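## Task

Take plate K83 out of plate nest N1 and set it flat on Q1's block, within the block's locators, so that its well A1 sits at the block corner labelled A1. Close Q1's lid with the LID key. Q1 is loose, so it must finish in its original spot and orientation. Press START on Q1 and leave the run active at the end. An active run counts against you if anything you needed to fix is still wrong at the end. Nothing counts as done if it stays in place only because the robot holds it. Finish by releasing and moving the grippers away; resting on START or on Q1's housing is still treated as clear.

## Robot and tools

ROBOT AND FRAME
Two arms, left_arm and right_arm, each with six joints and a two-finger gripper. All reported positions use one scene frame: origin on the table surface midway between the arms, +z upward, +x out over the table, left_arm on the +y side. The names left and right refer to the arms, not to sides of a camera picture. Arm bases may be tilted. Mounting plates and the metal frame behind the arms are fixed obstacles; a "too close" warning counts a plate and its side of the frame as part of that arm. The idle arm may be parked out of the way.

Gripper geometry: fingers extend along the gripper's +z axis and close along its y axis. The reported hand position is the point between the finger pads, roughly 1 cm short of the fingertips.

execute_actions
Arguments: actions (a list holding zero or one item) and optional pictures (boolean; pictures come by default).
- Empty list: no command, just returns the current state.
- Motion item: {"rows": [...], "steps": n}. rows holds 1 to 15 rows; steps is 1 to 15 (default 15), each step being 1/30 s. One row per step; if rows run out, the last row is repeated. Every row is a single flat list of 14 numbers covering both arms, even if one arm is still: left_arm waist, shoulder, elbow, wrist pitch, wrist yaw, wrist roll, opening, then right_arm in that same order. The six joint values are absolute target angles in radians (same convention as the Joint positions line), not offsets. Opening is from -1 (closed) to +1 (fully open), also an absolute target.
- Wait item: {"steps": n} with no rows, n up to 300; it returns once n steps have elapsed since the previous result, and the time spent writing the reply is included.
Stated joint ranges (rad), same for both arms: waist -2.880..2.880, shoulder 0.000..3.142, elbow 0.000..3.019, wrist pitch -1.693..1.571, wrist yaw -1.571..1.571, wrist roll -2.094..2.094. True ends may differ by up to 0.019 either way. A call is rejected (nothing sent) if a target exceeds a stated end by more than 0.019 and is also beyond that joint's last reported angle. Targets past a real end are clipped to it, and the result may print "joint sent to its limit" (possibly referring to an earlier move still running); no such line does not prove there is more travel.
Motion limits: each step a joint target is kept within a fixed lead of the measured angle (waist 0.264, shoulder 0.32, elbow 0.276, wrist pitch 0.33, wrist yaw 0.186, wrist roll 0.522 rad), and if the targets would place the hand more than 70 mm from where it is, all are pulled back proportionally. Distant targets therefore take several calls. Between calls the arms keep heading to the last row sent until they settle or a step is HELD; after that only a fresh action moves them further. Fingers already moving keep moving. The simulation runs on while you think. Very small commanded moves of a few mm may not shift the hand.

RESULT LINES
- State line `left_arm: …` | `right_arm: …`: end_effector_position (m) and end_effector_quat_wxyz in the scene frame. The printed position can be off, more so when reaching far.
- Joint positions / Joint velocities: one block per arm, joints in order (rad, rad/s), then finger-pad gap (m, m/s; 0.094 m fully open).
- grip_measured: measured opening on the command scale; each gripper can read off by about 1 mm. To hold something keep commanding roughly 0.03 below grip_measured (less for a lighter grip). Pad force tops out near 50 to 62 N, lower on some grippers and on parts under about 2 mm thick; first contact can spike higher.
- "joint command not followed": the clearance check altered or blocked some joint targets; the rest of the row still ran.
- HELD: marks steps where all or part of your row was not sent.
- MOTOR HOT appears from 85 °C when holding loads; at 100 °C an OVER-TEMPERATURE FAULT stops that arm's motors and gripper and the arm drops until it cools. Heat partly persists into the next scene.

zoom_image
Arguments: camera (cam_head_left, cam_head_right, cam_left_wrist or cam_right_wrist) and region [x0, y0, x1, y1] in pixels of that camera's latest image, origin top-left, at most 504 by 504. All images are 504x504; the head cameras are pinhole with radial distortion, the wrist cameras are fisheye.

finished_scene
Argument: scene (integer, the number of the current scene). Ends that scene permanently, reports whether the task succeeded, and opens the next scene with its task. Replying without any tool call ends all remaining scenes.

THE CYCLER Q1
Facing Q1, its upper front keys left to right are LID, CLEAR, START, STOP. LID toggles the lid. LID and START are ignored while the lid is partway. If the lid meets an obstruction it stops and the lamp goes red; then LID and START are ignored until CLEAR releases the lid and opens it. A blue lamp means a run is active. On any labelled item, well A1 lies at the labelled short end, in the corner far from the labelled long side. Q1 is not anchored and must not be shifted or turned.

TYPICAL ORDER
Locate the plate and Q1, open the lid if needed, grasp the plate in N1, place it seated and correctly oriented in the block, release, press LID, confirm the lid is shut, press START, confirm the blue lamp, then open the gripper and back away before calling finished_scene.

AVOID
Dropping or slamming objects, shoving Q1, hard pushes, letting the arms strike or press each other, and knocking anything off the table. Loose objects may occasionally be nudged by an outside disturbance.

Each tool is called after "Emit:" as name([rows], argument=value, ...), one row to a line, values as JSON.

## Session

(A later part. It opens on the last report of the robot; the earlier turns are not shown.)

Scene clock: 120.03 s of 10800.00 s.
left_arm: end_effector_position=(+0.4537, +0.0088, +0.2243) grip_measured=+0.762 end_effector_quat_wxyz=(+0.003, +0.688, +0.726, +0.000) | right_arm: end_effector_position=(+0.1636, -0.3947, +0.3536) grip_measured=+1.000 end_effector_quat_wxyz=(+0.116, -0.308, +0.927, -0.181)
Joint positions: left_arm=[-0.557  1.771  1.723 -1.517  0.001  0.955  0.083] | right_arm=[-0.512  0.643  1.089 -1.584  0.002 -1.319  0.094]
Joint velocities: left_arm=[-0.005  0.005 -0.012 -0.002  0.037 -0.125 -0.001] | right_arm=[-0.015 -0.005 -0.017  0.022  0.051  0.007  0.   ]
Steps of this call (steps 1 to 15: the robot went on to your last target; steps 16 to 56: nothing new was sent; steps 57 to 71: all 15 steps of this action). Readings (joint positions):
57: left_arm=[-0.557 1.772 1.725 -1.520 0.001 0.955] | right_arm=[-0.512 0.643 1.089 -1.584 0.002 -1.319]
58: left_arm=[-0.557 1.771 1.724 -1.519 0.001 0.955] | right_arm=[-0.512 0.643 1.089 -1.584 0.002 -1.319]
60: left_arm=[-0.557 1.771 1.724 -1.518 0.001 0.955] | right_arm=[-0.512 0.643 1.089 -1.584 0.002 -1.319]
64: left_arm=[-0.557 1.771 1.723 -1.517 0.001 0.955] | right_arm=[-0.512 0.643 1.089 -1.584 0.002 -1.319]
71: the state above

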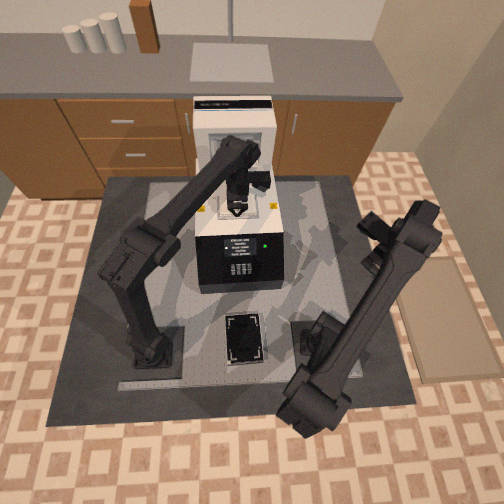

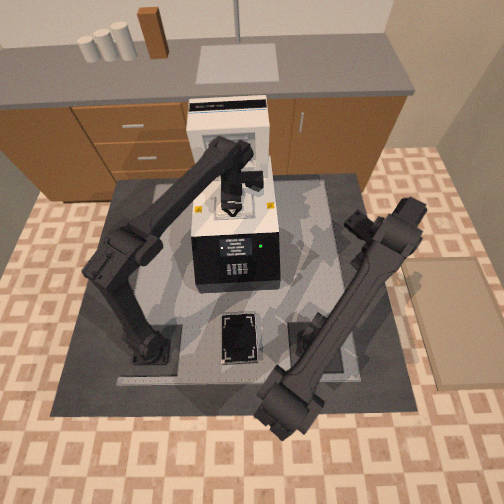

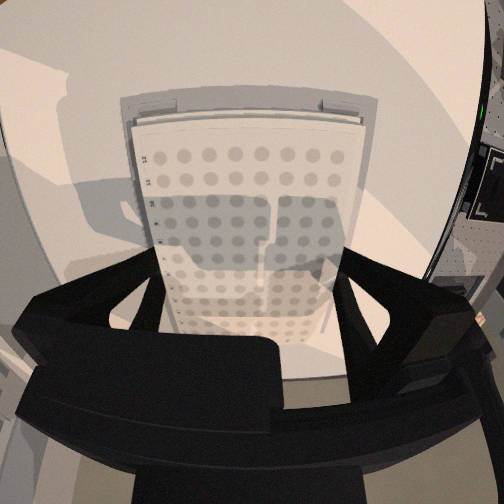

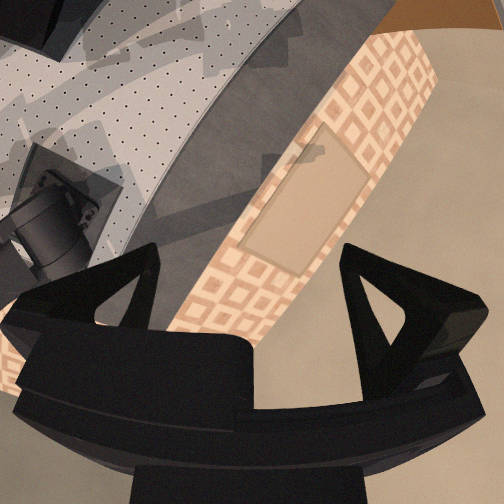

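Emit:
execute_actions([
  {"rows":[[-0.575,1.77,1.72,-1.52,0,0.95,0.73,-0.5,0.647,1.1,-1.584,0,-1.319,1]]},
])

Emit:
zoom_image(camera="cam_left_wrist", region=[100, 60, 400, 260])

Scene clock: 122.20 s of 10800.00 s.
left_arm: end_effector_position=(+0.4537, +0.0088, +0.2243) grip_measured=+0.762 end_effector_quat_wxyz=(+0.003, +0.688, +0.726, +0.000) | right_arm: end_effector_position=(+0.1636, -0.3947, +0.3536) grip_measured=+1.000 end_effector_quat_wxyz=(+0.116, -0.308, +0.927, -0.181)
Joint positions: left_arm=[-0.557  1.771  1.723 -1.517  0.001  0.955  0.083] | right_arm=[-0.512  0.643  1.089 -1.584  0.002 -1.319  0.094]
Joint velocities: left_arm=[-0.005 -0.015 -0.002  0.007  0.081  0.037 -0.001] | right_arm=[-0.005 -0.005  0.002  0.007 -0.11   0.051  0.   ]
Steps of this call (steps 1 to 15: the robot went on to your last target; steps 16 to 50: nothing new was sent; steps 51 to 65: all 15 steps of this action). Readings (joint positions):
51: left_arm=[-0.557 1.771 1.723 -1.517 0.001 0.955] | right_arm=[-0.512 0.643 1.089 -1.584 0.002 -1.319]
52: left_arm=[-0.557 1.771 1.723 -1.517 0.001 0.955] | right_arm=[-0.512 0.643 1.089 -1.584 0.002 -1.319]
54: left_arm=[-0.557 1.771 1.723 -1.517 0.001 0.955] | right_arm=[-0.512 0.643 1.089 -1.584 0.002 -1.319]
58: left_arm=[-0.557 1.771 1.723 -1.517 0.001 0.955] | right_arm=[-0.512 0.643 1.089 -1.584 0.002 -1.319]
65: the state above

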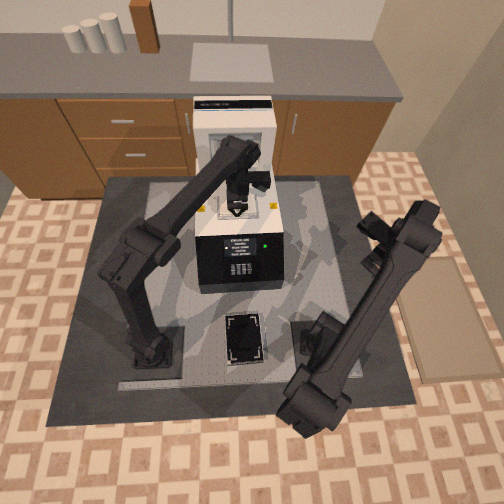

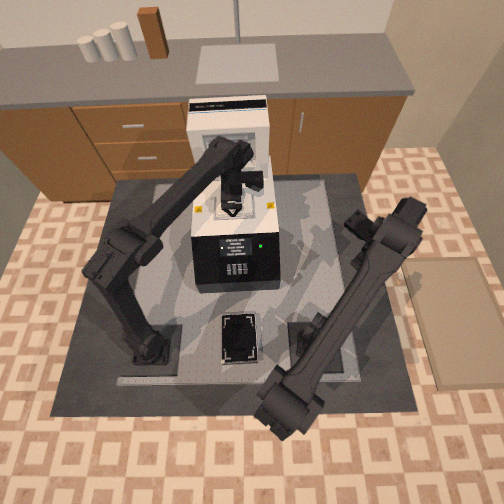

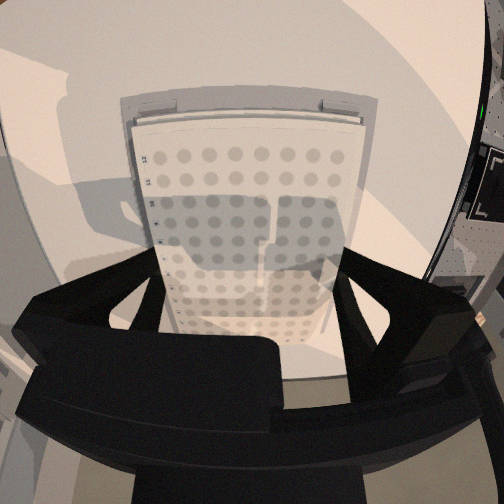

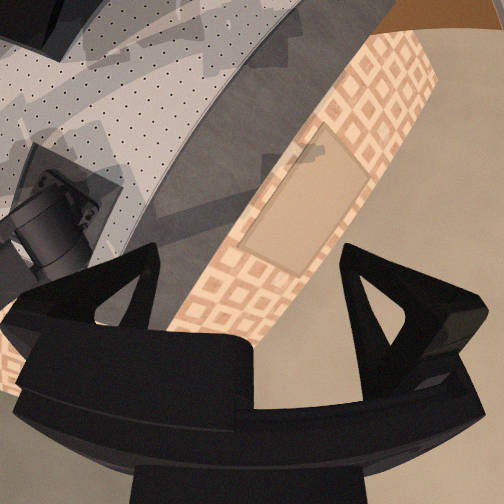

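Region (100, 60, 400, 260) of cam_left_wrist's 504x504 image, scaled by 1.680, with more detail than that image has.

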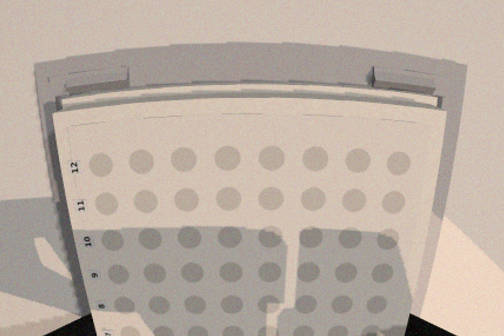

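Probably seated. Release, rise and inspect.

Emit:
execute_actions([
  {"rows":[[-0.557,1.77,1.74,-1.52,0,0.955,0.85,-0.5,0.647,1.1,-1.584,0,-1.319,1],[-0.557,1.77,1.74,-1.52,0,0.955,1,-0.5,0.647,1.1,-1.584,0,-1.319,1],[-0.557,1.77,1.74,-1.52,0,0.955,1,-0.5,0.647,1.1,-1.584,0,-1.319,1],[-0.557,1.77,1.74,-1.52,0,0.955,1,-0.5,0.647,1.1,-1.584,0,-1.319,1],[-0.557,1.77,1.74,-1.52,0,0.955,1,-0.5,0.647,1.1,-1.584,0,-1.319,1],[-0.557,1.77,1.79,-1.56,0,0.955,1,-0.5,0.647,1.1,-1.584,0,-1.319,1],[-0.557,1.77,1.82,-1.59,0,0.955,1,-0.5,0.647,1.1,-1.584,0,-1.319,1],[-0.557,1.77,1.85,-1.62,0,0.955,1,-0.5,0.647,1.1,-1.584,0,-1.319,1],[-0.557,1.77,1.88,-1.65,0,0.955,1,-0.5,0.647,1.1,-1.584,0,-1.319,1],[-0.557,1.77,1.91,-1.68,0,0.955,1,-0.5,0.647,1.1,-1.584,0,-1.319,1]]},
], pictures=false)

Emit:
execute_actions([
  {"steps":10},
])

Emit:
zoom_image(camera="cam_left_wrist", region=[130, 70, 370, 330])

Scene clock: 126.13 s of 10800.00 s.
left_arm: end_effector_position=(+0.4541, +0.0086, +0.2782) grip_measured=+1.000 end_effector_quat_wxyz=(+0.004, +0.688, +0.726, +0.000) | right_arm: end_effector_position=(+0.1636, -0.3947, +0.3536) grip_measured=+1.000 end_effector_quat_wxyz=(+0.116, -0.308, +0.927, -0.181)
Joint positions: left_arm=[-0.557  1.774  1.87  -1.658  0.001  0.955  0.094] | right_arm=[-0.512  0.643  1.089 -1.584  0.002 -1.319  0.094]
Joint velocities: left_arm=[-0.005 -0.063  0.125 -0.071 -0.007  0.051  0.   ] | right_arm=[-0.015 -0.024  0.002 -0.022 -0.037  0.095  0.   ]
Steps of this call (steps 1 to 15: the robot went on to your last target; steps 16 to 90: nothing new was sent; then 0.43 s passed at rest; steps 91 to 105: all 15 steps of this action). Readings (joint positions):
91: left_arm=[-0.557 1.771 1.723 -1.517 0.001 0.955] | right_arm=[-0.512 0.643 1.089 -1.584 0.002 -1.319]
92: left_arm=[-0.557 1.770 1.723 -1.517 0.001 0.955] | right_arm=[-0.512 0.643 1.089 -1.584 0.002 -1.319]
94: left_arm=[-0.557 1.770 1.723 -1.517 0.001 0.955] | right_arm=[-0.512 0.643 1.089 -1.584 0.002 -1.319]
98: left_arm=[-0.557 1.773 1.745 -1.560 0.001 0.955] | right_arm=[-0.512 0.643 1.089 -1.584 0.002 -1.319]
105: the state above

Scene clock: 126.47 s of 10800.00 s.
left_arm: end_effector_position=(+0.4531, +0.0093, +0.2801) grip_measured=+1.000 end_effector_quat_wxyz=(+0.003, +0.688, +0.726, +0.000) | right_arm: end_effector_position=(+0.1636, -0.3947, +0.3536) grip_measured=+1.000 end_effector_quat_wxyz=(+0.116, -0.308, +0.927, -0.181)
Joint positions: left_arm=[-0.557  1.772  1.872 -1.664  0.001  0.955  0.094] | right_arm=[-0.512  0.643  1.089 -1.584  0.002 -1.319  0.094]
Joint velocities: left_arm=[-0.015 -0.024 -0.007 -0.002 -0.081 -0.022  0.   ] | right_arm=[ 0.005 -0.015 -0.012 -0.007  0.022 -0.037  0.   ]
Steps of this call (steps 1 to 10: the robot went on to your last target). Readings (joint positions):
1: left_arm=[-0.557 1.772 1.872 -1.660 0.001 0.955] | right_arm=[-0.512 0.643 1.089 -1.584 0.002 -1.319]
2: left_arm=[-0.557 1.772 1.872 -1.661 0.001 0.955] | right_arm=[-0.512 0.643 1.089 -1.584 0.002 -1.319]
4: left_arm=[-0.557 1.772 1.872 -1.663 0.001 0.955] | right_arm=[-0.512 0.643 1.089 -1.584 0.002 -1.319]
8: left_arm=[-0.557 1.772 1.872 -1.664 0.001 0.955] | right_arm=[-0.512 0.643 1.089 -1.584 0.002 -1.319]
10: the state above

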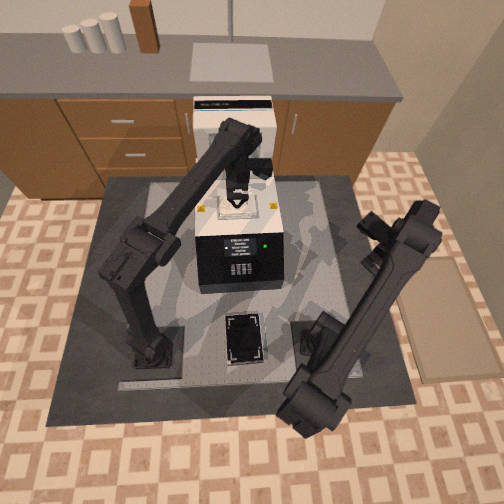

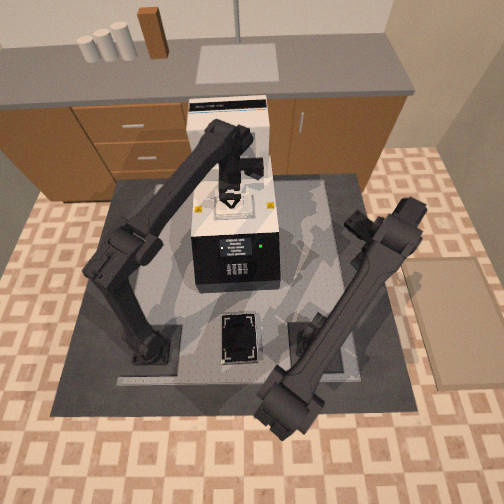

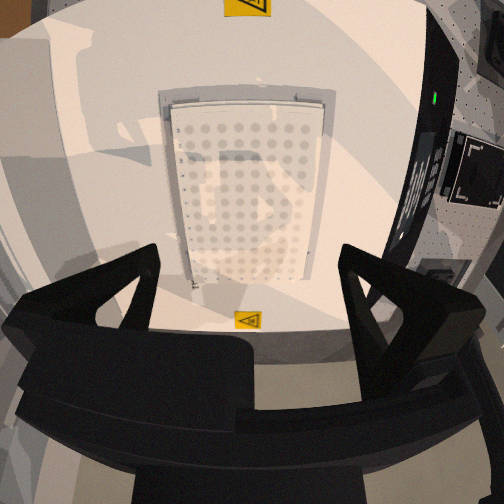

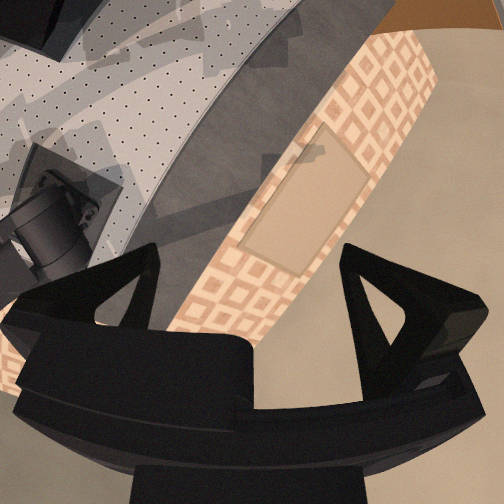

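Region (130, 70, 370, 330) of cam_left_wrist's 504x504 image, scaled by 1.938, with more detail than that image has; it fills the left 465 columns of this view, and the rest is white.

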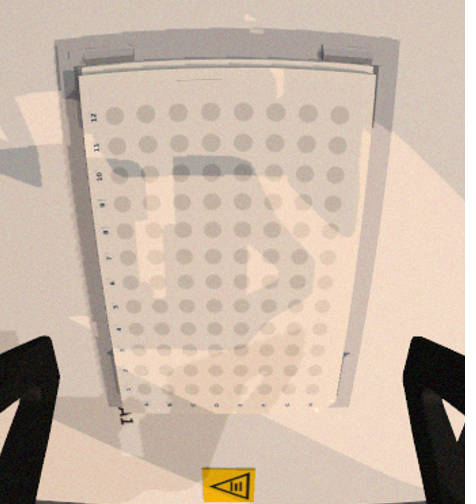

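Emit:
execute_actions([
  {"rows":[[-0.75,1.5,1.65,-1.66,0,0.3,0,-0.5,0.647,1.1,-1.584,0,-1.319,1],[-0.75,1.5,1.65,-1.66,0,0.3,0,-0.5,0.647,1.1,-1.584,0,-1.319,1],[-0.75,1.5,1.65,-1.66,0,0.3,0,-0.5,0.647,1.1,-1.584,0,-1.319,1],[-0.75,1.5,1.65,-1.66,0,0.3,0,-0.5,0.647,1.1,-1.584,0,-1.319,1],[-0.75,1.5,1.65,-1.66,0,0.3,0,-0.5,0.647,1.1,-1.584,0,-1.319,1],[-0.75,1.5,1.65,-1.66,0,0.3,0,-0.5,0.647,1.1,-1.584,0,-1.319,1],[-0.98,1.22,1.34,-1.66,0,-1.03,-1,-0.5,0.647,1.1,-1.584,0,-1.319,1]]},
], pictures=false)

Emit:
execute_actions([
  {"steps":20},
], pictures=false)

Emit:
execute_actions([
  {"rows":[[-1.045,1.19,0.87,-0.96,-0.456,-1.03,-1,-0.5,0.647,1.1,-1.584,0,-1.319,1]]},
], pictures=false)

Emit:
execute_actions([
  {"steps":10},
])

Emit:
zoom_image(camera="cam_head_left", region=[205, 180, 270, 230])

Scene clock: 131.33 s of 10800.00 s.
left_arm: end_effector_position=(+0.1847, +0.0042, +0.2956) grip_measured=-0.987 end_effector_quat_wxyz=(-0.004, +0.503, +0.864, +0.001) | right_arm: end_effector_position=(+0.1636, -0.3947, +0.3536) grip_measured=+1.000 end_effector_quat_wxyz=(+0.116, -0.308, +0.927, -0.181)
Joint positions: left_arm=[-0.986  1.271  1.347 -1.655  0.002  0.064  0.001] | right_arm=[-0.512  0.643  1.089 -1.584  0.002 -1.319  0.094]
Joint velocities: left_arm=[-0.708 -1.158 -0.452 -0.012  0.037 -2.747 -0.001] | right_arm=[-0.005 -0.005 -0.007 -0.012 -0.022 -0.007  0.   ]
Steps of this call (steps 1 to 15: the robot went on to your last target; steps 16 to 90: nothing new was sent; then 1.37 s passed at rest; steps 91 to 105: all 15 steps of this action). Readings (joint positions):
91: left_arm=[-0.563 1.761 1.853 -1.658 -0.001 0.914] | right_arm=[-0.512 0.643 1.089 -1.584 0.002 -1.319]
92: left_arm=[-0.571 1.740 1.813 -1.657 -0.001 0.865] | right_arm=[-0.512 0.643 1.089 -1.584 0.002 -1.319]
94: left_arm=[-0.606 1.689 1.737 -1.657 -0.002 0.757] | right_arm=[-0.512 0.643 1.089 -1.584 0.002 -1.319]
98: left_arm=[-0.722 1.571 1.614 -1.655 -0.002 0.559] | right_arm=[-0.512 0.643 1.089 -1.584 0.002 -1.319]
105: the state above

Scene clock: 132.00 s of 10800.00 s.
left_arm: end_effector_position=(+0.1780, +0.0132, +0.3093) grip_measured=-0.987 end_effector_quat_wxyz=(+0.009, -0.003, +1.000, -0.016) | right_arm: end_effector_position=(+0.1636, -0.3947, +0.3536) grip_measured=+1.000 end_effector_quat_wxyz=(+0.116, -0.308, +0.927, -0.181)
Joint positions: left_arm=[-0.987  1.218  1.338 -1.655  0.003 -0.999  0.001] | right_arm=[-0.512  0.643  1.089 -1.584  0.002 -1.319  0.094]
Joint velocities: left_arm=[-0.015 -0.005  0.002 -0.027  0.051 -0.139 -0.002] | right_arm=[-0.024 -0.015  0.002 -0.017  0.037 -0.007  0.   ]
Steps of this call (steps 1 to 20: the robot went on to your last target). Readings (joint positions):
1: left_arm=[-1.003 1.238 1.338 -1.655 0.003 -0.035] | right_arm=[-0.512 0.643 1.089 -1.584 0.002 -1.319]
2: left_arm=[-1.009 1.212 1.338 -1.655 0.003 -0.134] | right_arm=[-0.512 0.643 1.089 -1.584 0.002 -1.319]
4: left_arm=[-1.003 1.182 1.338 -1.655 0.003 -0.334] | right_arm=[-0.512 0.643 1.089 -1.584 0.002 -1.319]
8: left_arm=[-0.988 1.189 1.338 -1.655 0.003 -0.708] | right_arm=[-0.512 0.643 1.089 -1.584 0.002 -1.319]
20: the state above

Scene clock: 132.50 s of 10800.00 s.
left_arm: end_effector_position=(+0.2367, +0.0303, +0.1483) grip_measured=-0.987 end_effector_quat_wxyz=(+0.246, -0.014, +0.969, +0.023) | right_arm: end_effector_position=(+0.1636, -0.3947, +0.3536) grip_measured=+1.000 end_effector_quat_wxyz=(+0.116, -0.308, +0.927, -0.181)
Joint positions: left_arm=[-1.035  1.208  0.84  -0.983 -0.452 -1.018  0.001] | right_arm=[-0.512  0.643  1.089 -1.584  0.002 -1.319  0.094]
Joint velocities: left_arm=[ 0.005 -0.044  0.012  0.046 -0.007 -0.095 -0.001] | right_arm=[ 0.005 -0.015 -0.002  0.002  0.022  0.022  0.   ]
Steps of this call (steps 1 to 15: all 15 steps of this action). Readings (joint positions):
1: left_arm=[-0.993 1.210 1.308 -1.604 -0.069 -1.002] | right_arm=[-0.512 0.643 1.089 -1.584 0.002 -1.319]
2: left_arm=[-1.001 1.191 1.251 -1.517 -0.147 -1.003] | right_arm=[-0.512 0.643 1.089 -1.584 0.002 -1.319]
4: left_arm=[-1.017 1.169 1.115 -1.367 -0.290 -1.007] | right_arm=[-0.512 0.643 1.089 -1.584 0.002 -1.319]
8: left_arm=[-1.033 1.188 0.876 -1.058 -0.444 -1.014] | right_arm=[-0.512 0.643 1.089 -1.584 0.002 -1.319]
15: the state above

Scene clock: 132.83 s of 10800.00 s.
left_arm: end_effector_position=(+0.2369, +0.0301, +0.1491) grip_measured=-0.987 end_effector_quat_wxyz=(+0.247, -0.015, +0.969, +0.022) | right_arm: end_effector_position=(+0.1636, -0.3947, +0.3536) grip_measured=+1.000 end_effector_quat_wxyz=(+0.116, -0.308, +0.927, -0.181)
Joint positions: left_arm=[-1.035  1.206  0.84  -0.982 -0.452 -1.019  0.001] | right_arm=[-0.512  0.643  1.089 -1.584  0.002 -1.319  0.094]
Joint velocities: left_arm=[-0.015 -0.015  0.017  0.007  0.051  0.022  0.001] | right_arm=[ 0.005  0.005 -0.002 -0.002  0.051  0.022  0.   ]
Steps of this call (steps 1 to 10: the robot went on to your last target). Readings (joint positions):
1: left_arm=[-1.035 1.206 0.840 -0.982 -0.452 -1.019] | right_arm=[-0.512 0.643 1.089 -1.584 0.002 -1.319]
2: left_arm=[-1.035 1.206 0.840 -0.982 -0.452 -1.019] | right_arm=[-0.512 0.643 1.089 -1.584 0.002 -1.319]
4: left_arm=[-1.035 1.206 0.840 -0.982 -0.452 -1.019] | right_arm=[-0.512 0.643 1.089 -1.584 0.002 -1.319]
8: left_arm=[-1.035 1.206 0.840 -0.982 -0.452 -1.019] | right_arm=[-0.512 0.643 1.089 -1.584 0.002 -1.319]
10: the state above

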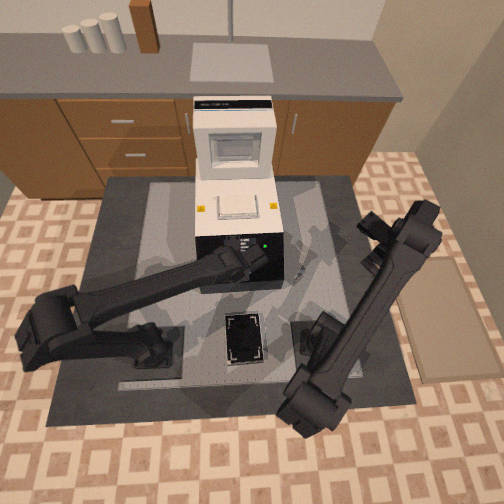

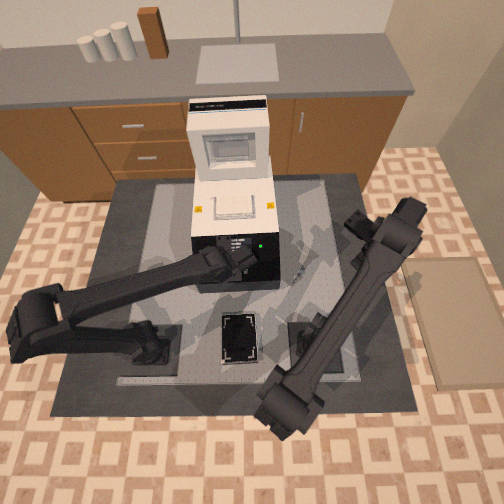

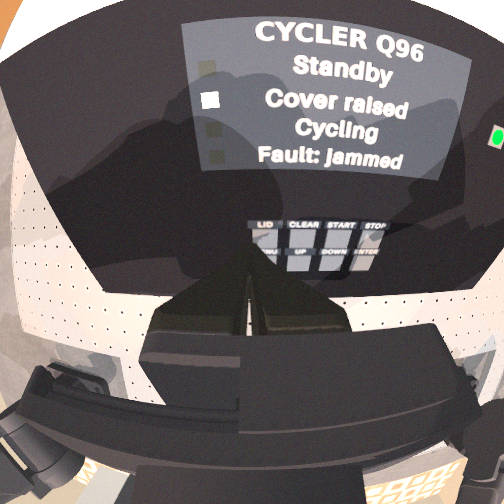

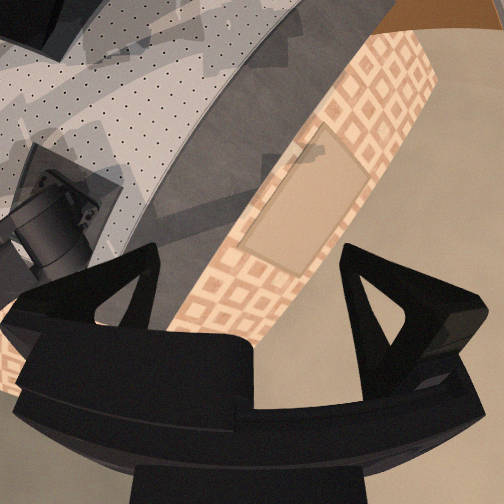

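Region (205, 180, 270, 230) of cam_head_left's 504x504 image, scaled by 7.754, with more detail than that image has; it fills the top 388 rows of this view, and the rest is white.

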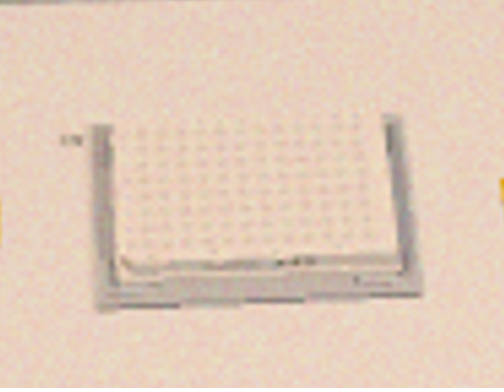

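Looks good. Shift over the key with the wrist, then press.

Emit:
execute_actions([
  {"rows":[[-1.052,1.21,0.85,-0.915,-0.456,-1.03,-1,-0.5,0.647,1.1,-1.584,0,-1.319,1],[-1.052,1.21,0.85,-0.915,-0.456,-1.03,-1,-0.5,0.647,1.1,-1.584,0,-1.319,1],[-1.052,1.21,0.85,-0.915,-0.456,-1.03,-1,-0.5,0.647,1.1,-1.584,0,-1.319,1],[-1.052,1.21,0.85,-0.915,-0.456,-1.03,-1,-0.5,0.647,1.1,-1.584,0,-1.319,1],[-1.052,1.21,0.85,-0.915,-0.456,-1.03,-1,-0.5,0.647,1.1,-1.584,0,-1.319,1],[-1.052,1.21,0.85,-0.915,-0.456,-1.03,-1,-0.5,0.647,1.1,-1.584,0,-1.319,1],[-1.05,1.217,0.80,-0.885,-0.456,-1.03,-1,-0.5,0.647,1.1,-1.584,0,-1.319,1]]},
])

Scene clock: 136.43 s of 10800.00 s.
left_arm: end_effector_position=(+0.2368, +0.0236, +0.1404) grip_measured=-0.987 end_effector_quat_wxyz=(+0.258, -0.015, +0.966, +0.003) | right_arm: end_effector_position=(+0.1636, -0.3947, +0.3536) grip_measured=+1.000 end_effector_quat_wxyz=(+0.116, -0.308, +0.927, -0.181)
Joint positions: left_arm=[-1.045  1.206  0.809 -0.909 -0.455 -1.02   0.001] | right_arm=[-0.512  0.643  1.089 -1.584  0.002 -1.319  0.094]
Joint velocities: left_arm=[-0.005 -0.015 -0.022 -0.017  0.037 -0.007  0.001] | right_arm=[ 0.005 -0.005 -0.007 -0.002 -0.022  0.022  0.   ]
Steps of this call (steps 1 to 15: the robot went on to your last target; steps 16 to 90: nothing new was sent; then 0.10 s passed at rest; steps 91 to 105: all 15 steps of this action). Readings (joint positions):
91: left_arm=[-1.035 1.206 0.840 -0.973 -0.453 -1.020] | right_arm=[-0.512 0.643 1.089 -1.584 0.002 -1.319]
92: left_arm=[-1.036 1.206 0.840 -0.961 -0.453 -1.020] | right_arm=[-0.512 0.643 1.089 -1.584 0.002 -1.319]
94: left_arm=[-1.039 1.206 0.840 -0.943 -0.453 -1.020] | right_arm=[-0.512 0.643 1.089 -1.584 0.002 -1.319]
98: left_arm=[-1.041 1.206 0.828 -0.917 -0.454 -1.020] | right_arm=[-0.512 0.643 1.089 -1.584 0.002 -1.319]
105: the state above

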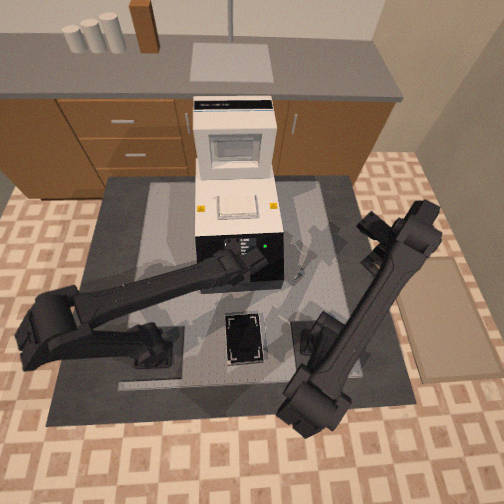

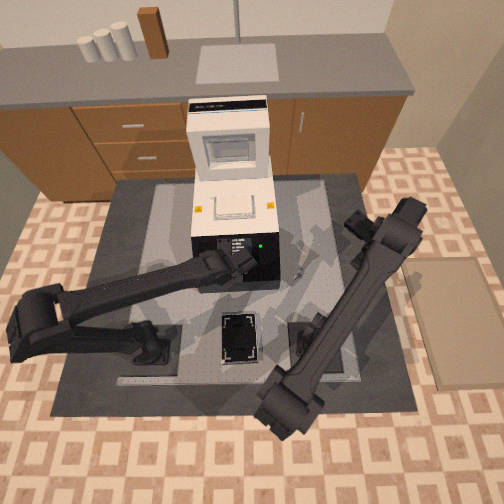

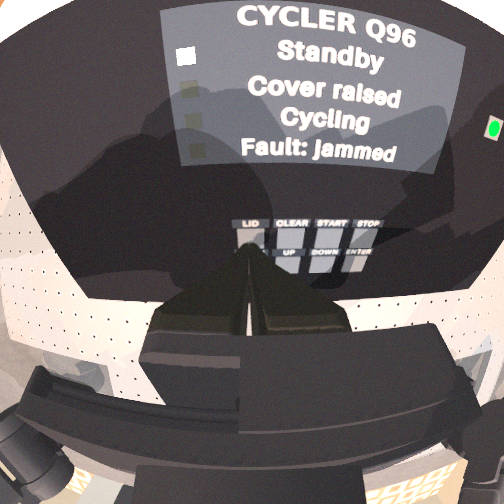

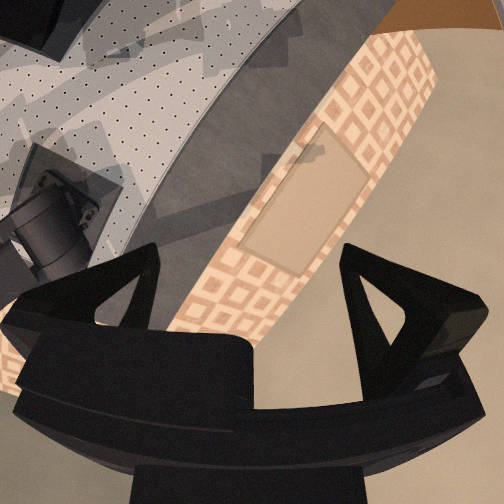

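Emit:
execute_actions([
  {"rows":[[-1.05,1.19,0.91,-0.97,-0.456,-1.03,-1,-0.5,0.647,1.1,-1.584,0,-1.319,1],[-1.05,1.19,0.91,-0.97,-0.456,-1.03,-1,-0.5,0.647,1.1,-1.584,0,-1.319,1],[-1.05,1.19,0.91,-0.97,-0.456,-1.03,-1,-0.5,0.647,1.1,-1.584,0,-1.319,1],[-1.05,1.19,0.91,-0.97,-0.456,-1.03,-1,-0.5,0.647,1.1,-1.584,0,-1.319,1],[-1.05,1.19,0.91,-0.97,-0.456,-1.03,-1,-0.5,0.647,1.1,-1.584,0,-1.319,1],[-1.05,1.19,0.91,-0.97,-0.456,-1.03,-1,-0.5,0.647,1.1,-1.584,0,-1.319,1],[-1.07,1.24,0.95,-0.95,-0.456,-1.06,-1,-0.5,0.647,1.1,-1.584,0,-1.319,1],[-1.07,1.24,0.95,-0.95,-0.456,-1.06,-1,-0.5,0.647,1.1,-1.584,0,-1.319,1],[-1.095,1.29,0.965,-0.92,-0.456,-1.08,-1,-0.5,0.647,1.1,-1.584,0,-1.319,1]]},
], pictures=false)

Emit:
execute_actions([
  {"steps":30},
])

Scene clock: 140.10 s of 10800.00 s.
left_arm: end_effector_position=(+0.2408, -0.0200, +0.1568) grip_measured=-0.987 end_effector_quat_wxyz=(+0.259, -0.014, +0.966, -0.010) | right_arm: end_effector_position=(+0.1636, -0.3947, +0.3536) grip_measured=+1.000 end_effector_quat_wxyz=(+0.116, -0.308, +0.927, -0.181)
Joint positions: left_arm=[-1.091  1.288  0.923 -0.936 -0.456 -1.061  0.001] | right_arm=[-0.512  0.643  1.089 -1.584  0.002 -1.319  0.094]
Joint velocities: left_arm=[-0.015  0.122 -0.012 -0.012 -0.007 -0.11   0.   ] | right_arm=[-0.015 -0.005 -0.002 -0.002  0.037 -0.081  0.   ]
Steps of this call (steps 1 to 15: the robot went on to your last target; steps 16 to 95: nothing new was sent; steps 96 to 110: all 15 steps of this action). Readings (joint positions):
96: left_arm=[-1.045 1.206 0.815 -0.920 -0.455 -1.020] | right_arm=[-0.512 0.643 1.089 -1.584 0.002 -1.319]
97: left_arm=[-1.045 1.206 0.824 -0.935 -0.455 -1.020] | right_arm=[-0.512 0.643 1.089 -1.584 0.002 -1.319]
99: left_arm=[-1.045 1.205 0.844 -0.948 -0.455 -1.020] | right_arm=[-0.512 0.643 1.089 -1.584 0.002 -1.319]
103: left_arm=[-1.049 1.211 0.876 -0.950 -0.455 -1.031] | right_arm=[-0.512 0.643 1.089 -1.584 0.002 -1.319]
110: the state above

Scene clock: 141.10 s of 10800.00 s.
left_arm: end_effector_position=(+0.2408, -0.0201, +0.1555) grip_measured=-0.987 end_effector_quat_wxyz=(+0.258, -0.017, +0.966, -0.010) | right_arm: end_effector_position=(+0.1636, -0.3947, +0.3536) grip_measured=+1.000 end_effector_quat_wxyz=(+0.116, -0.308, +0.927, -0.181)
Joint positions: left_arm=[-1.091  1.291  0.923 -0.936 -0.456 -1.069  0.001] | right_arm=[-0.512  0.643  1.089 -1.584  0.002 -1.319  0.094]
Joint velocities: left_arm=[-0.005 -0.005 -0.002 -0.017  0.037 -0.037  0.   ] | right_arm=[ 0.005 -0.005 -0.012  0.012 -0.022  0.007  0.   ]
Steps of this call (steps 1 to 15: the robot went on to your last target; steps 16 to 30: nothing new was sent). Readings (joint positions):
1: left_arm=[-1.091 1.291 0.923 -0.936 -0.456 -1.063] | right_arm=[-0.512 0.643 1.089 -1.584 0.002 -1.319]
2: left_arm=[-1.091 1.291 0.923 -0.936 -0.456 -1.064] | right_arm=[-0.512 0.643 1.089 -1.584 0.002 -1.319]
4: left_arm=[-1.091 1.291 0.923 -0.936 -0.456 -1.066] | right_arm=[-0.512 0.643 1.089 -1.584 0.002 -1.319]
8: left_arm=[-1.091 1.291 0.923 -0.936 -0.456 -1.068] | right_arm=[-0.512 0.643 1.089 -1.584 0.002 -1.319]
30: the state above
All arms were judged still, so your last target was given up. Only a new action makes them travel on or press farther. Fingers that are still opening or closing keep moving.

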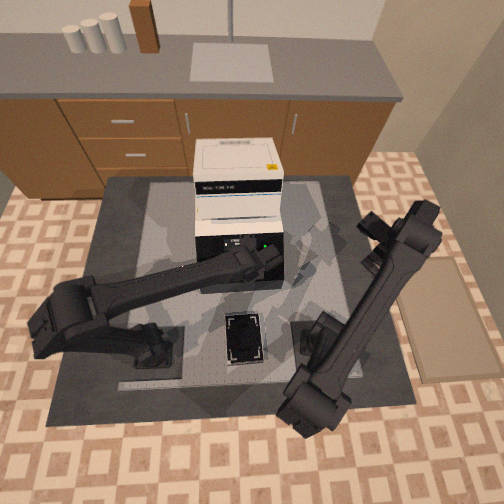

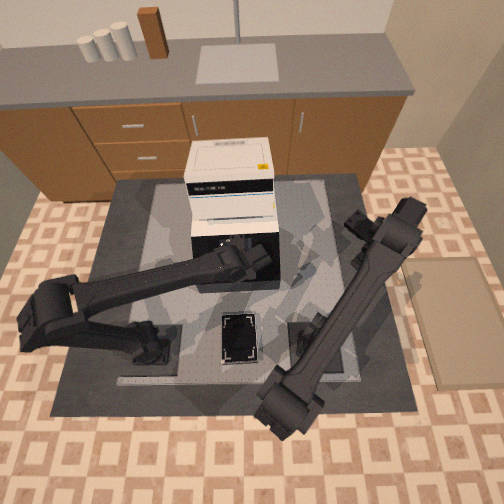

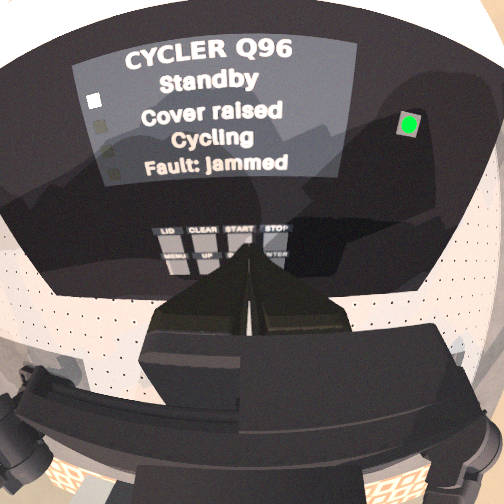

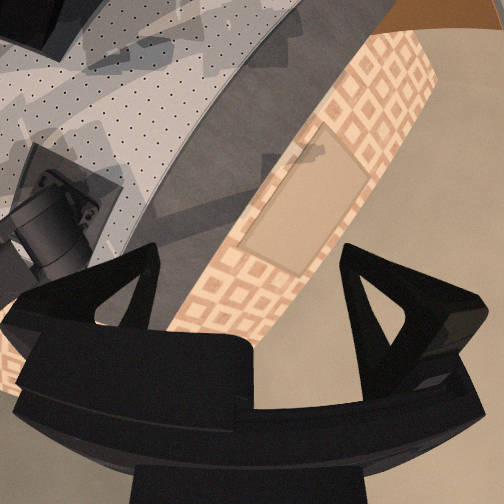

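Emit:
execute_actions([
  {"steps":40},
], pictures=false)

Emit:
execute_actions([
  {"rows":[[-1.09,1.295,0.90,-0.91,-0.456,-1.08,-1,-0.5,0.647,1.1,-1.584,0,-1.319,1],[-1.09,1.295,0.89,-0.91,-0.456,-1.08,-1,-0.5,0.647,1.1,-1.584,0,-1.319,1],[-1.09,1.295,0.875,-0.9,-0.456,-1.08,-1,-0.5,0.647,1.1,-1.584,0,-1.319,1]]},
])

Scene clock: 142.93 s of 10800.00 s.
left_arm: end_effector_position=(+0.2408, -0.0201, +0.1555) grip_measured=-0.987 end_effector_quat_wxyz=(+0.258, -0.017, +0.966, -0.010) | right_arm: end_effector_position=(+0.1636, -0.3947, +0.3536) grip_measured=+1.000 end_effector_quat_wxyz=(+0.116, -0.308, +0.927, -0.181)
Joint positions: left_arm=[-1.091  1.291  0.923 -0.936 -0.456 -1.069  0.001] | right_arm=[-0.512  0.643  1.089 -1.584  0.002 -1.319  0.094]
Joint velocities: left_arm=[ 0.005  0.005 -0.017  0.022  0.007  0.007  0.   ] | right_arm=[-0.005 -0.005  0.007 -0.012 -0.007  0.095  0.   ]
Steps of this call (steps 1 to 55: nothing new was sent). Readings (joint positions):
1: left_arm=[-1.091 1.291 0.923 -0.936 -0.456 -1.069] | right_arm=[-0.512 0.643 1.089 -1.584 0.002 -1.319]
2: left_arm=[-1.091 1.291 0.923 -0.936 -0.456 -1.069] | right_arm=[-0.512 0.643 1.089 -1.584 0.002 -1.319]
4: left_arm=[-1.091 1.291 0.923 -0.936 -0.456 -1.069] | right_arm=[-0.512 0.643 1.089 -1.584 0.002 -1.319]
8: left_arm=[-1.091 1.291 0.923 -0.936 -0.456 -1.069] | right_arm=[-0.512 0.643 1.089 -1.584 0.002 -1.319]
55: the state above

Scene clock: 143.43 s of 10800.00 s.
left_arm: end_effector_position=(+0.2340, -0.0075, +0.1369) grip_measured=-0.988 end_effector_quat_wxyz=(+0.251, -0.013, +0.968, +0.005) | right_arm: end_effector_position=(+0.1636, -0.3947, +0.3536) grip_measured=+1.000 end_effector_quat_wxyz=(+0.116, -0.308, +0.927, -0.181)
Joint positions: left_arm=[-1.092  1.291  0.876 -0.923 -0.456 -1.07   0.001] | right_arm=[-0.512  0.643  1.089 -1.584  0.002 -1.319  0.094]
Joint velocities: left_arm=[-0.005 -0.005  0.002  0.007 -0.022 -0.037  0.001] | right_arm=[ 0.005 -0.015 -0.007 -0.017  0.022 -0.007  0.   ]
Steps of this call (steps 1 to 15: all 15 steps of this action). Readings (joint positions):
1: left_arm=[-1.091 1.291 0.920 -0.934 -0.456 -1.069] | right_arm=[-0.512 0.643 1.089 -1.584 0.002 -1.319]
2: left_arm=[-1.091 1.291 0.915 -0.931 -0.456 -1.069] | right_arm=[-0.512 0.643 1.089 -1.584 0.002 -1.319]
4: left_arm=[-1.091 1.291 0.895 -0.923 -0.456 -1.069] | right_arm=[-0.512 0.643 1.089 -1.584 0.002 -1.319]
8: left_arm=[-1.092 1.291 0.876 -0.923 -0.456 -1.070] | right_arm=[-0.512 0.643 1.089 -1.584 0.002 -1.319]
15: the state above

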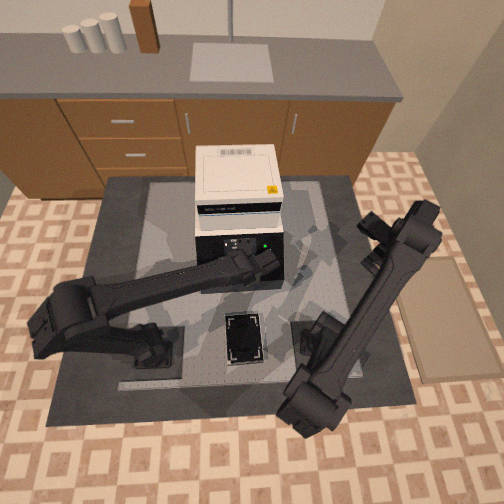

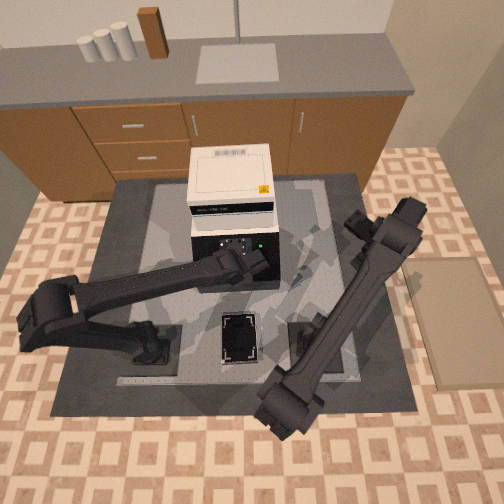

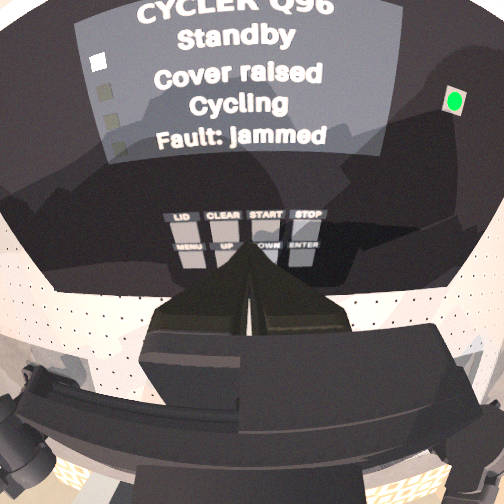

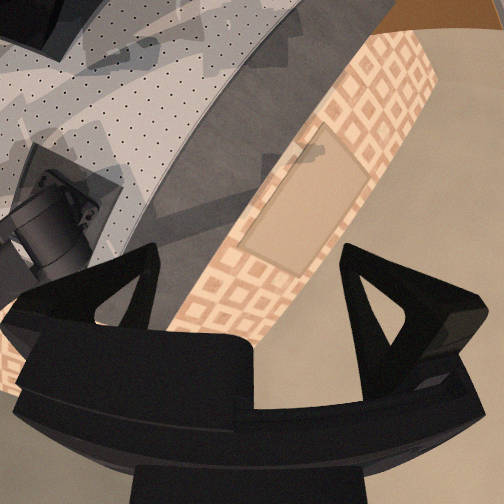

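Emit:
execute_actions([
  {"rows":[[-1.09,1.29,0.955,-0.92,-0.456,-1.08,-1,-0.5,0.647,1.1,-1.584,0,-1.319,1],[-1.09,1.29,0.955,-0.92,-0.456,-1.08,-1,-0.5,0.647,1.1,-1.584,0,-1.319,1],[-1.09,1.29,0.955,-0.92,-0.456,-1.08,-1,-0.5,0.647,1.1,-1.584,0,-1.319,1],[-1.09,1.29,0.955,-0.92,-0.456,-1.08,-1,-0.5,0.647,1.1,-1.584,0,-1.319,1],[-1.09,1.29,0.955,-0.92,-0.456,-1.08,-1,-0.5,0.647,1.1,-1.584,0,-1.319,1],[-1.072,1.29,0.955,-0.88,-0.456,-1.08,-1,-0.5,0.647,1.1,-1.584,0,-1.319,1]]},
], pictures=false)

Emit:
execute_actions([
  {"rows":[[-1.08,1.295,0.90,-0.88,-0.456,-1.08,-1,-0.5,0.647,1.1,-1.584,0,-1.319,1],[-1.08,1.295,0.89,-0.88,-0.456,-1.08,-1,-0.5,0.647,1.1,-1.584,0,-1.319,1],[-1.08,1.295,0.88,-0.875,-0.456,-1.08,-1,-0.5,0.647,1.1,-1.584,0,-1.319,1]]},
])

Scene clock: 148.23 s of 10800.00 s.
left_arm: end_effector_position=(+0.2440, -0.0189, +0.1501) grip_measured=-0.988 end_effector_quat_wxyz=(+0.261, -0.024, +0.965, -0.016) | right_arm: end_effector_position=(+0.1636, -0.3947, +0.3536) grip_measured=+1.000 end_effector_quat_wxyz=(+0.116, -0.308, +0.927, -0.181)
Joint positions: left_arm=[-1.082  1.291  0.905 -0.902 -0.454 -1.07   0.001] | right_arm=[-0.512  0.643  1.089 -1.584  0.002 -1.319  0.094]
Joint velocities: left_arm=[-0.015  0.005 -0.002 -0.007  0.022 -0.066  0.001] | right_arm=[-0.005 -0.024 -0.002 -0.022 -0.007  0.007  0.   ]
Steps of this call (steps 1 to 15: the robot went on to your last target; steps 16 to 129: nothing new was sent; steps 130 to 144: all 15 steps of this action). Readings (joint positions):
130: left_arm=[-1.092 1.291 0.878 -0.923 -0.456 -1.070] | right_arm=[-0.512 0.643 1.089 -1.584 0.002 -1.319]
131: left_arm=[-1.092 1.291 0.882 -0.923 -0.454 -1.070] | right_arm=[-0.512 0.643 1.089 -1.584 0.002 -1.319]
133: left_arm=[-1.092 1.291 0.892 -0.923 -0.454 -1.070] | right_arm=[-0.512 0.643 1.089 -1.584 0.002 -1.319]
137: left_arm=[-1.087 1.291 0.904 -0.906 -0.454 -1.070] | right_arm=[-0.512 0.643 1.089 -1.584 0.002 -1.319]
144: the state above

Scene clock: 148.73 s of 10800.00 s.
left_arm: end_effector_position=(+0.2412, -0.0136, +0.1423) grip_measured=-0.988 end_effector_quat_wxyz=(+0.258, -0.022, +0.966, -0.010) | right_arm: end_effector_position=(+0.1636, -0.3947, +0.3536) grip_measured=+1.000 end_effector_quat_wxyz=(+0.116, -0.308, +0.927, -0.181)
Joint positions: left_arm=[-1.082  1.291  0.886 -0.897 -0.454 -1.07   0.001] | right_arm=[-0.512  0.643  1.089 -1.584  0.002 -1.319  0.094]
Joint velocities: left_arm=[-0.005 -0.005  0.012 -0.002 -0.007 -0.007  0.   ] | right_arm=[-0.015  0.005  0.012 -0.007 -0.022  0.022  0.   ]
Steps of this call (steps 1 to 15: all 15 steps of this action). Readings (joint positions):
1: left_arm=[-1.082 1.291 0.905 -0.902 -0.454 -1.070] | right_arm=[-0.512 0.643 1.089 -1.584 0.002 -1.319]
2: left_arm=[-1.082 1.291 0.903 -0.901 -0.454 -1.070] | right_arm=[-0.512 0.643 1.089 -1.584 0.002 -1.319]
4: left_arm=[-1.082 1.291 0.894 -0.897 -0.454 -1.070] | right_arm=[-0.512 0.643 1.089 -1.584 0.002 -1.319]
8: left_arm=[-1.082 1.291 0.886 -0.897 -0.454 -1.070] | right_arm=[-0.512 0.643 1.089 -1.584 0.002 -1.319]
15: the state above

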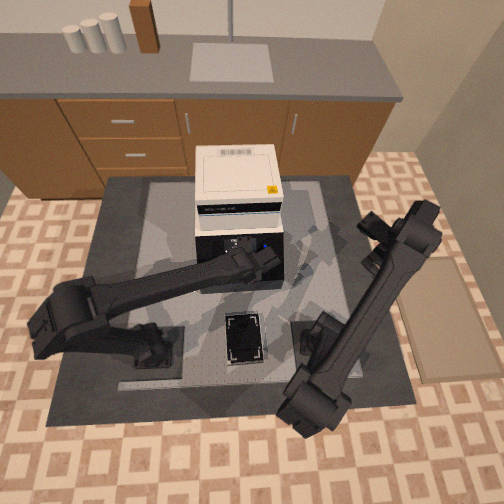

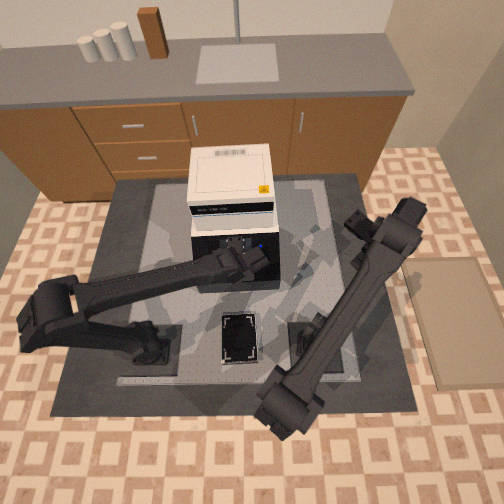

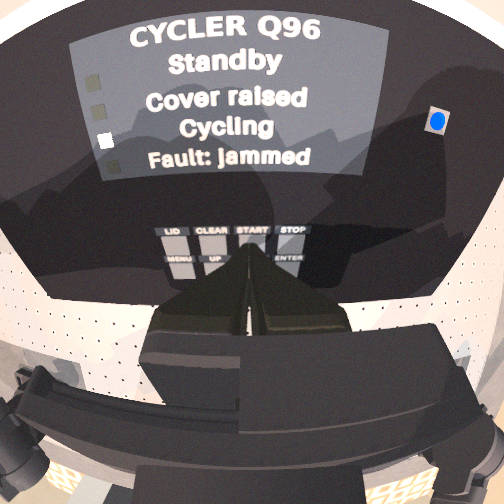

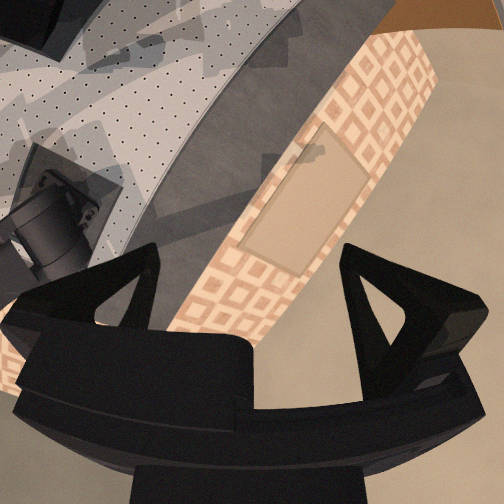

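Emit:
execute_actions([
  {"rows":[[-1.12,1.2,1.0,-1.08,-0.456,-1.08,-1,-0.5,0.647,1.1,-1.584,0,-1.319,1]]},
])

Scene clock: 150.90 s of 10800.00 s.
left_arm: end_effector_position=(+0.2243, -0.0074, +0.1986) grip_measured=-0.988 end_effector_quat_wxyz=(+0.259, -0.007, +0.966, -0.015) | right_arm: end_effector_position=(+0.1636, -0.3947, +0.3536) grip_measured=+1.000 end_effector_quat_wxyz=(+0.116, -0.308, +0.927, -0.181)
Joint positions: left_arm=[-1.114  1.194  0.959 -1.063 -0.454 -1.07   0.001] | right_arm=[-0.512  0.643  1.089 -1.584  0.002 -1.319  0.094]
Joint velocities: left_arm=[-0.005  0.005 -0.007  0.002  0.037  0.022  0.   ] | right_arm=[-0.015 -0.015  0.007 -0.007  0.022  0.022  0.   ]
Steps of this call (steps 1 to 15: the robot went on to your last target; steps 16 to 50: nothing new was sent; steps 51 to 65: all 15 steps of this action). Readings (joint positions):
51: left_arm=[-1.085 1.287 0.895 -0.932 -0.453 -1.070] | right_arm=[-0.512 0.643 1.089 -1.584 0.002 -1.319]
52: left_arm=[-1.090 1.280 0.906 -0.984 -0.453 -1.070] | right_arm=[-0.512 0.643 1.089 -1.584 0.002 -1.319]
54: left_arm=[-1.103 1.251 0.925 -1.039 -0.453 -1.070] | right_arm=[-0.512 0.643 1.089 -1.584 0.002 -1.319]
58: left_arm=[-1.114 1.201 0.953 -1.060 -0.454 -1.070] | right_arm=[-0.512 0.643 1.089 -1.584 0.002 -1.319]
65: the state above

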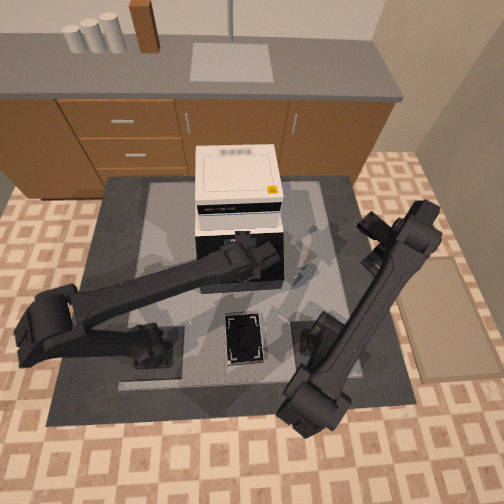

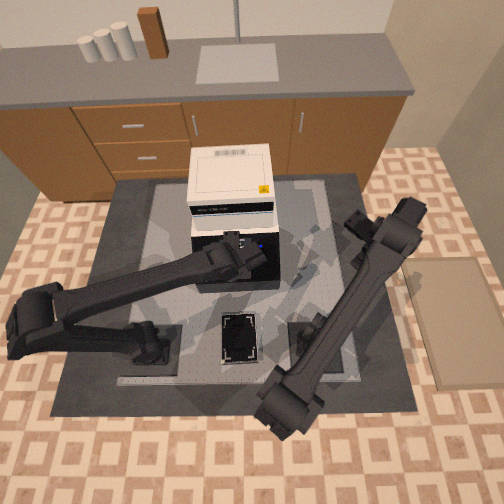

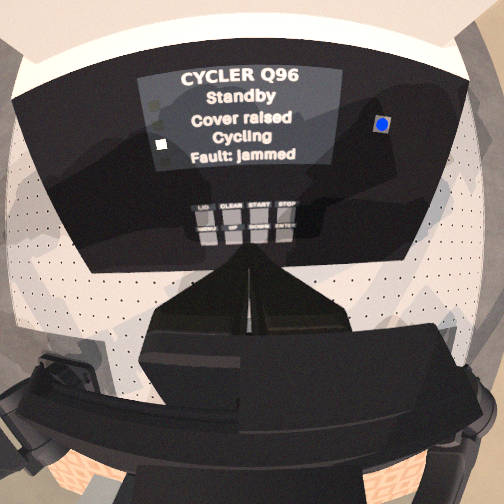

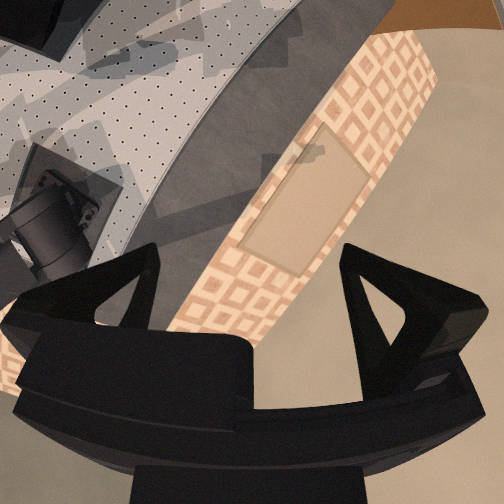

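Emit:
finished_scene(scene=1)

The scene is finished: the task was done.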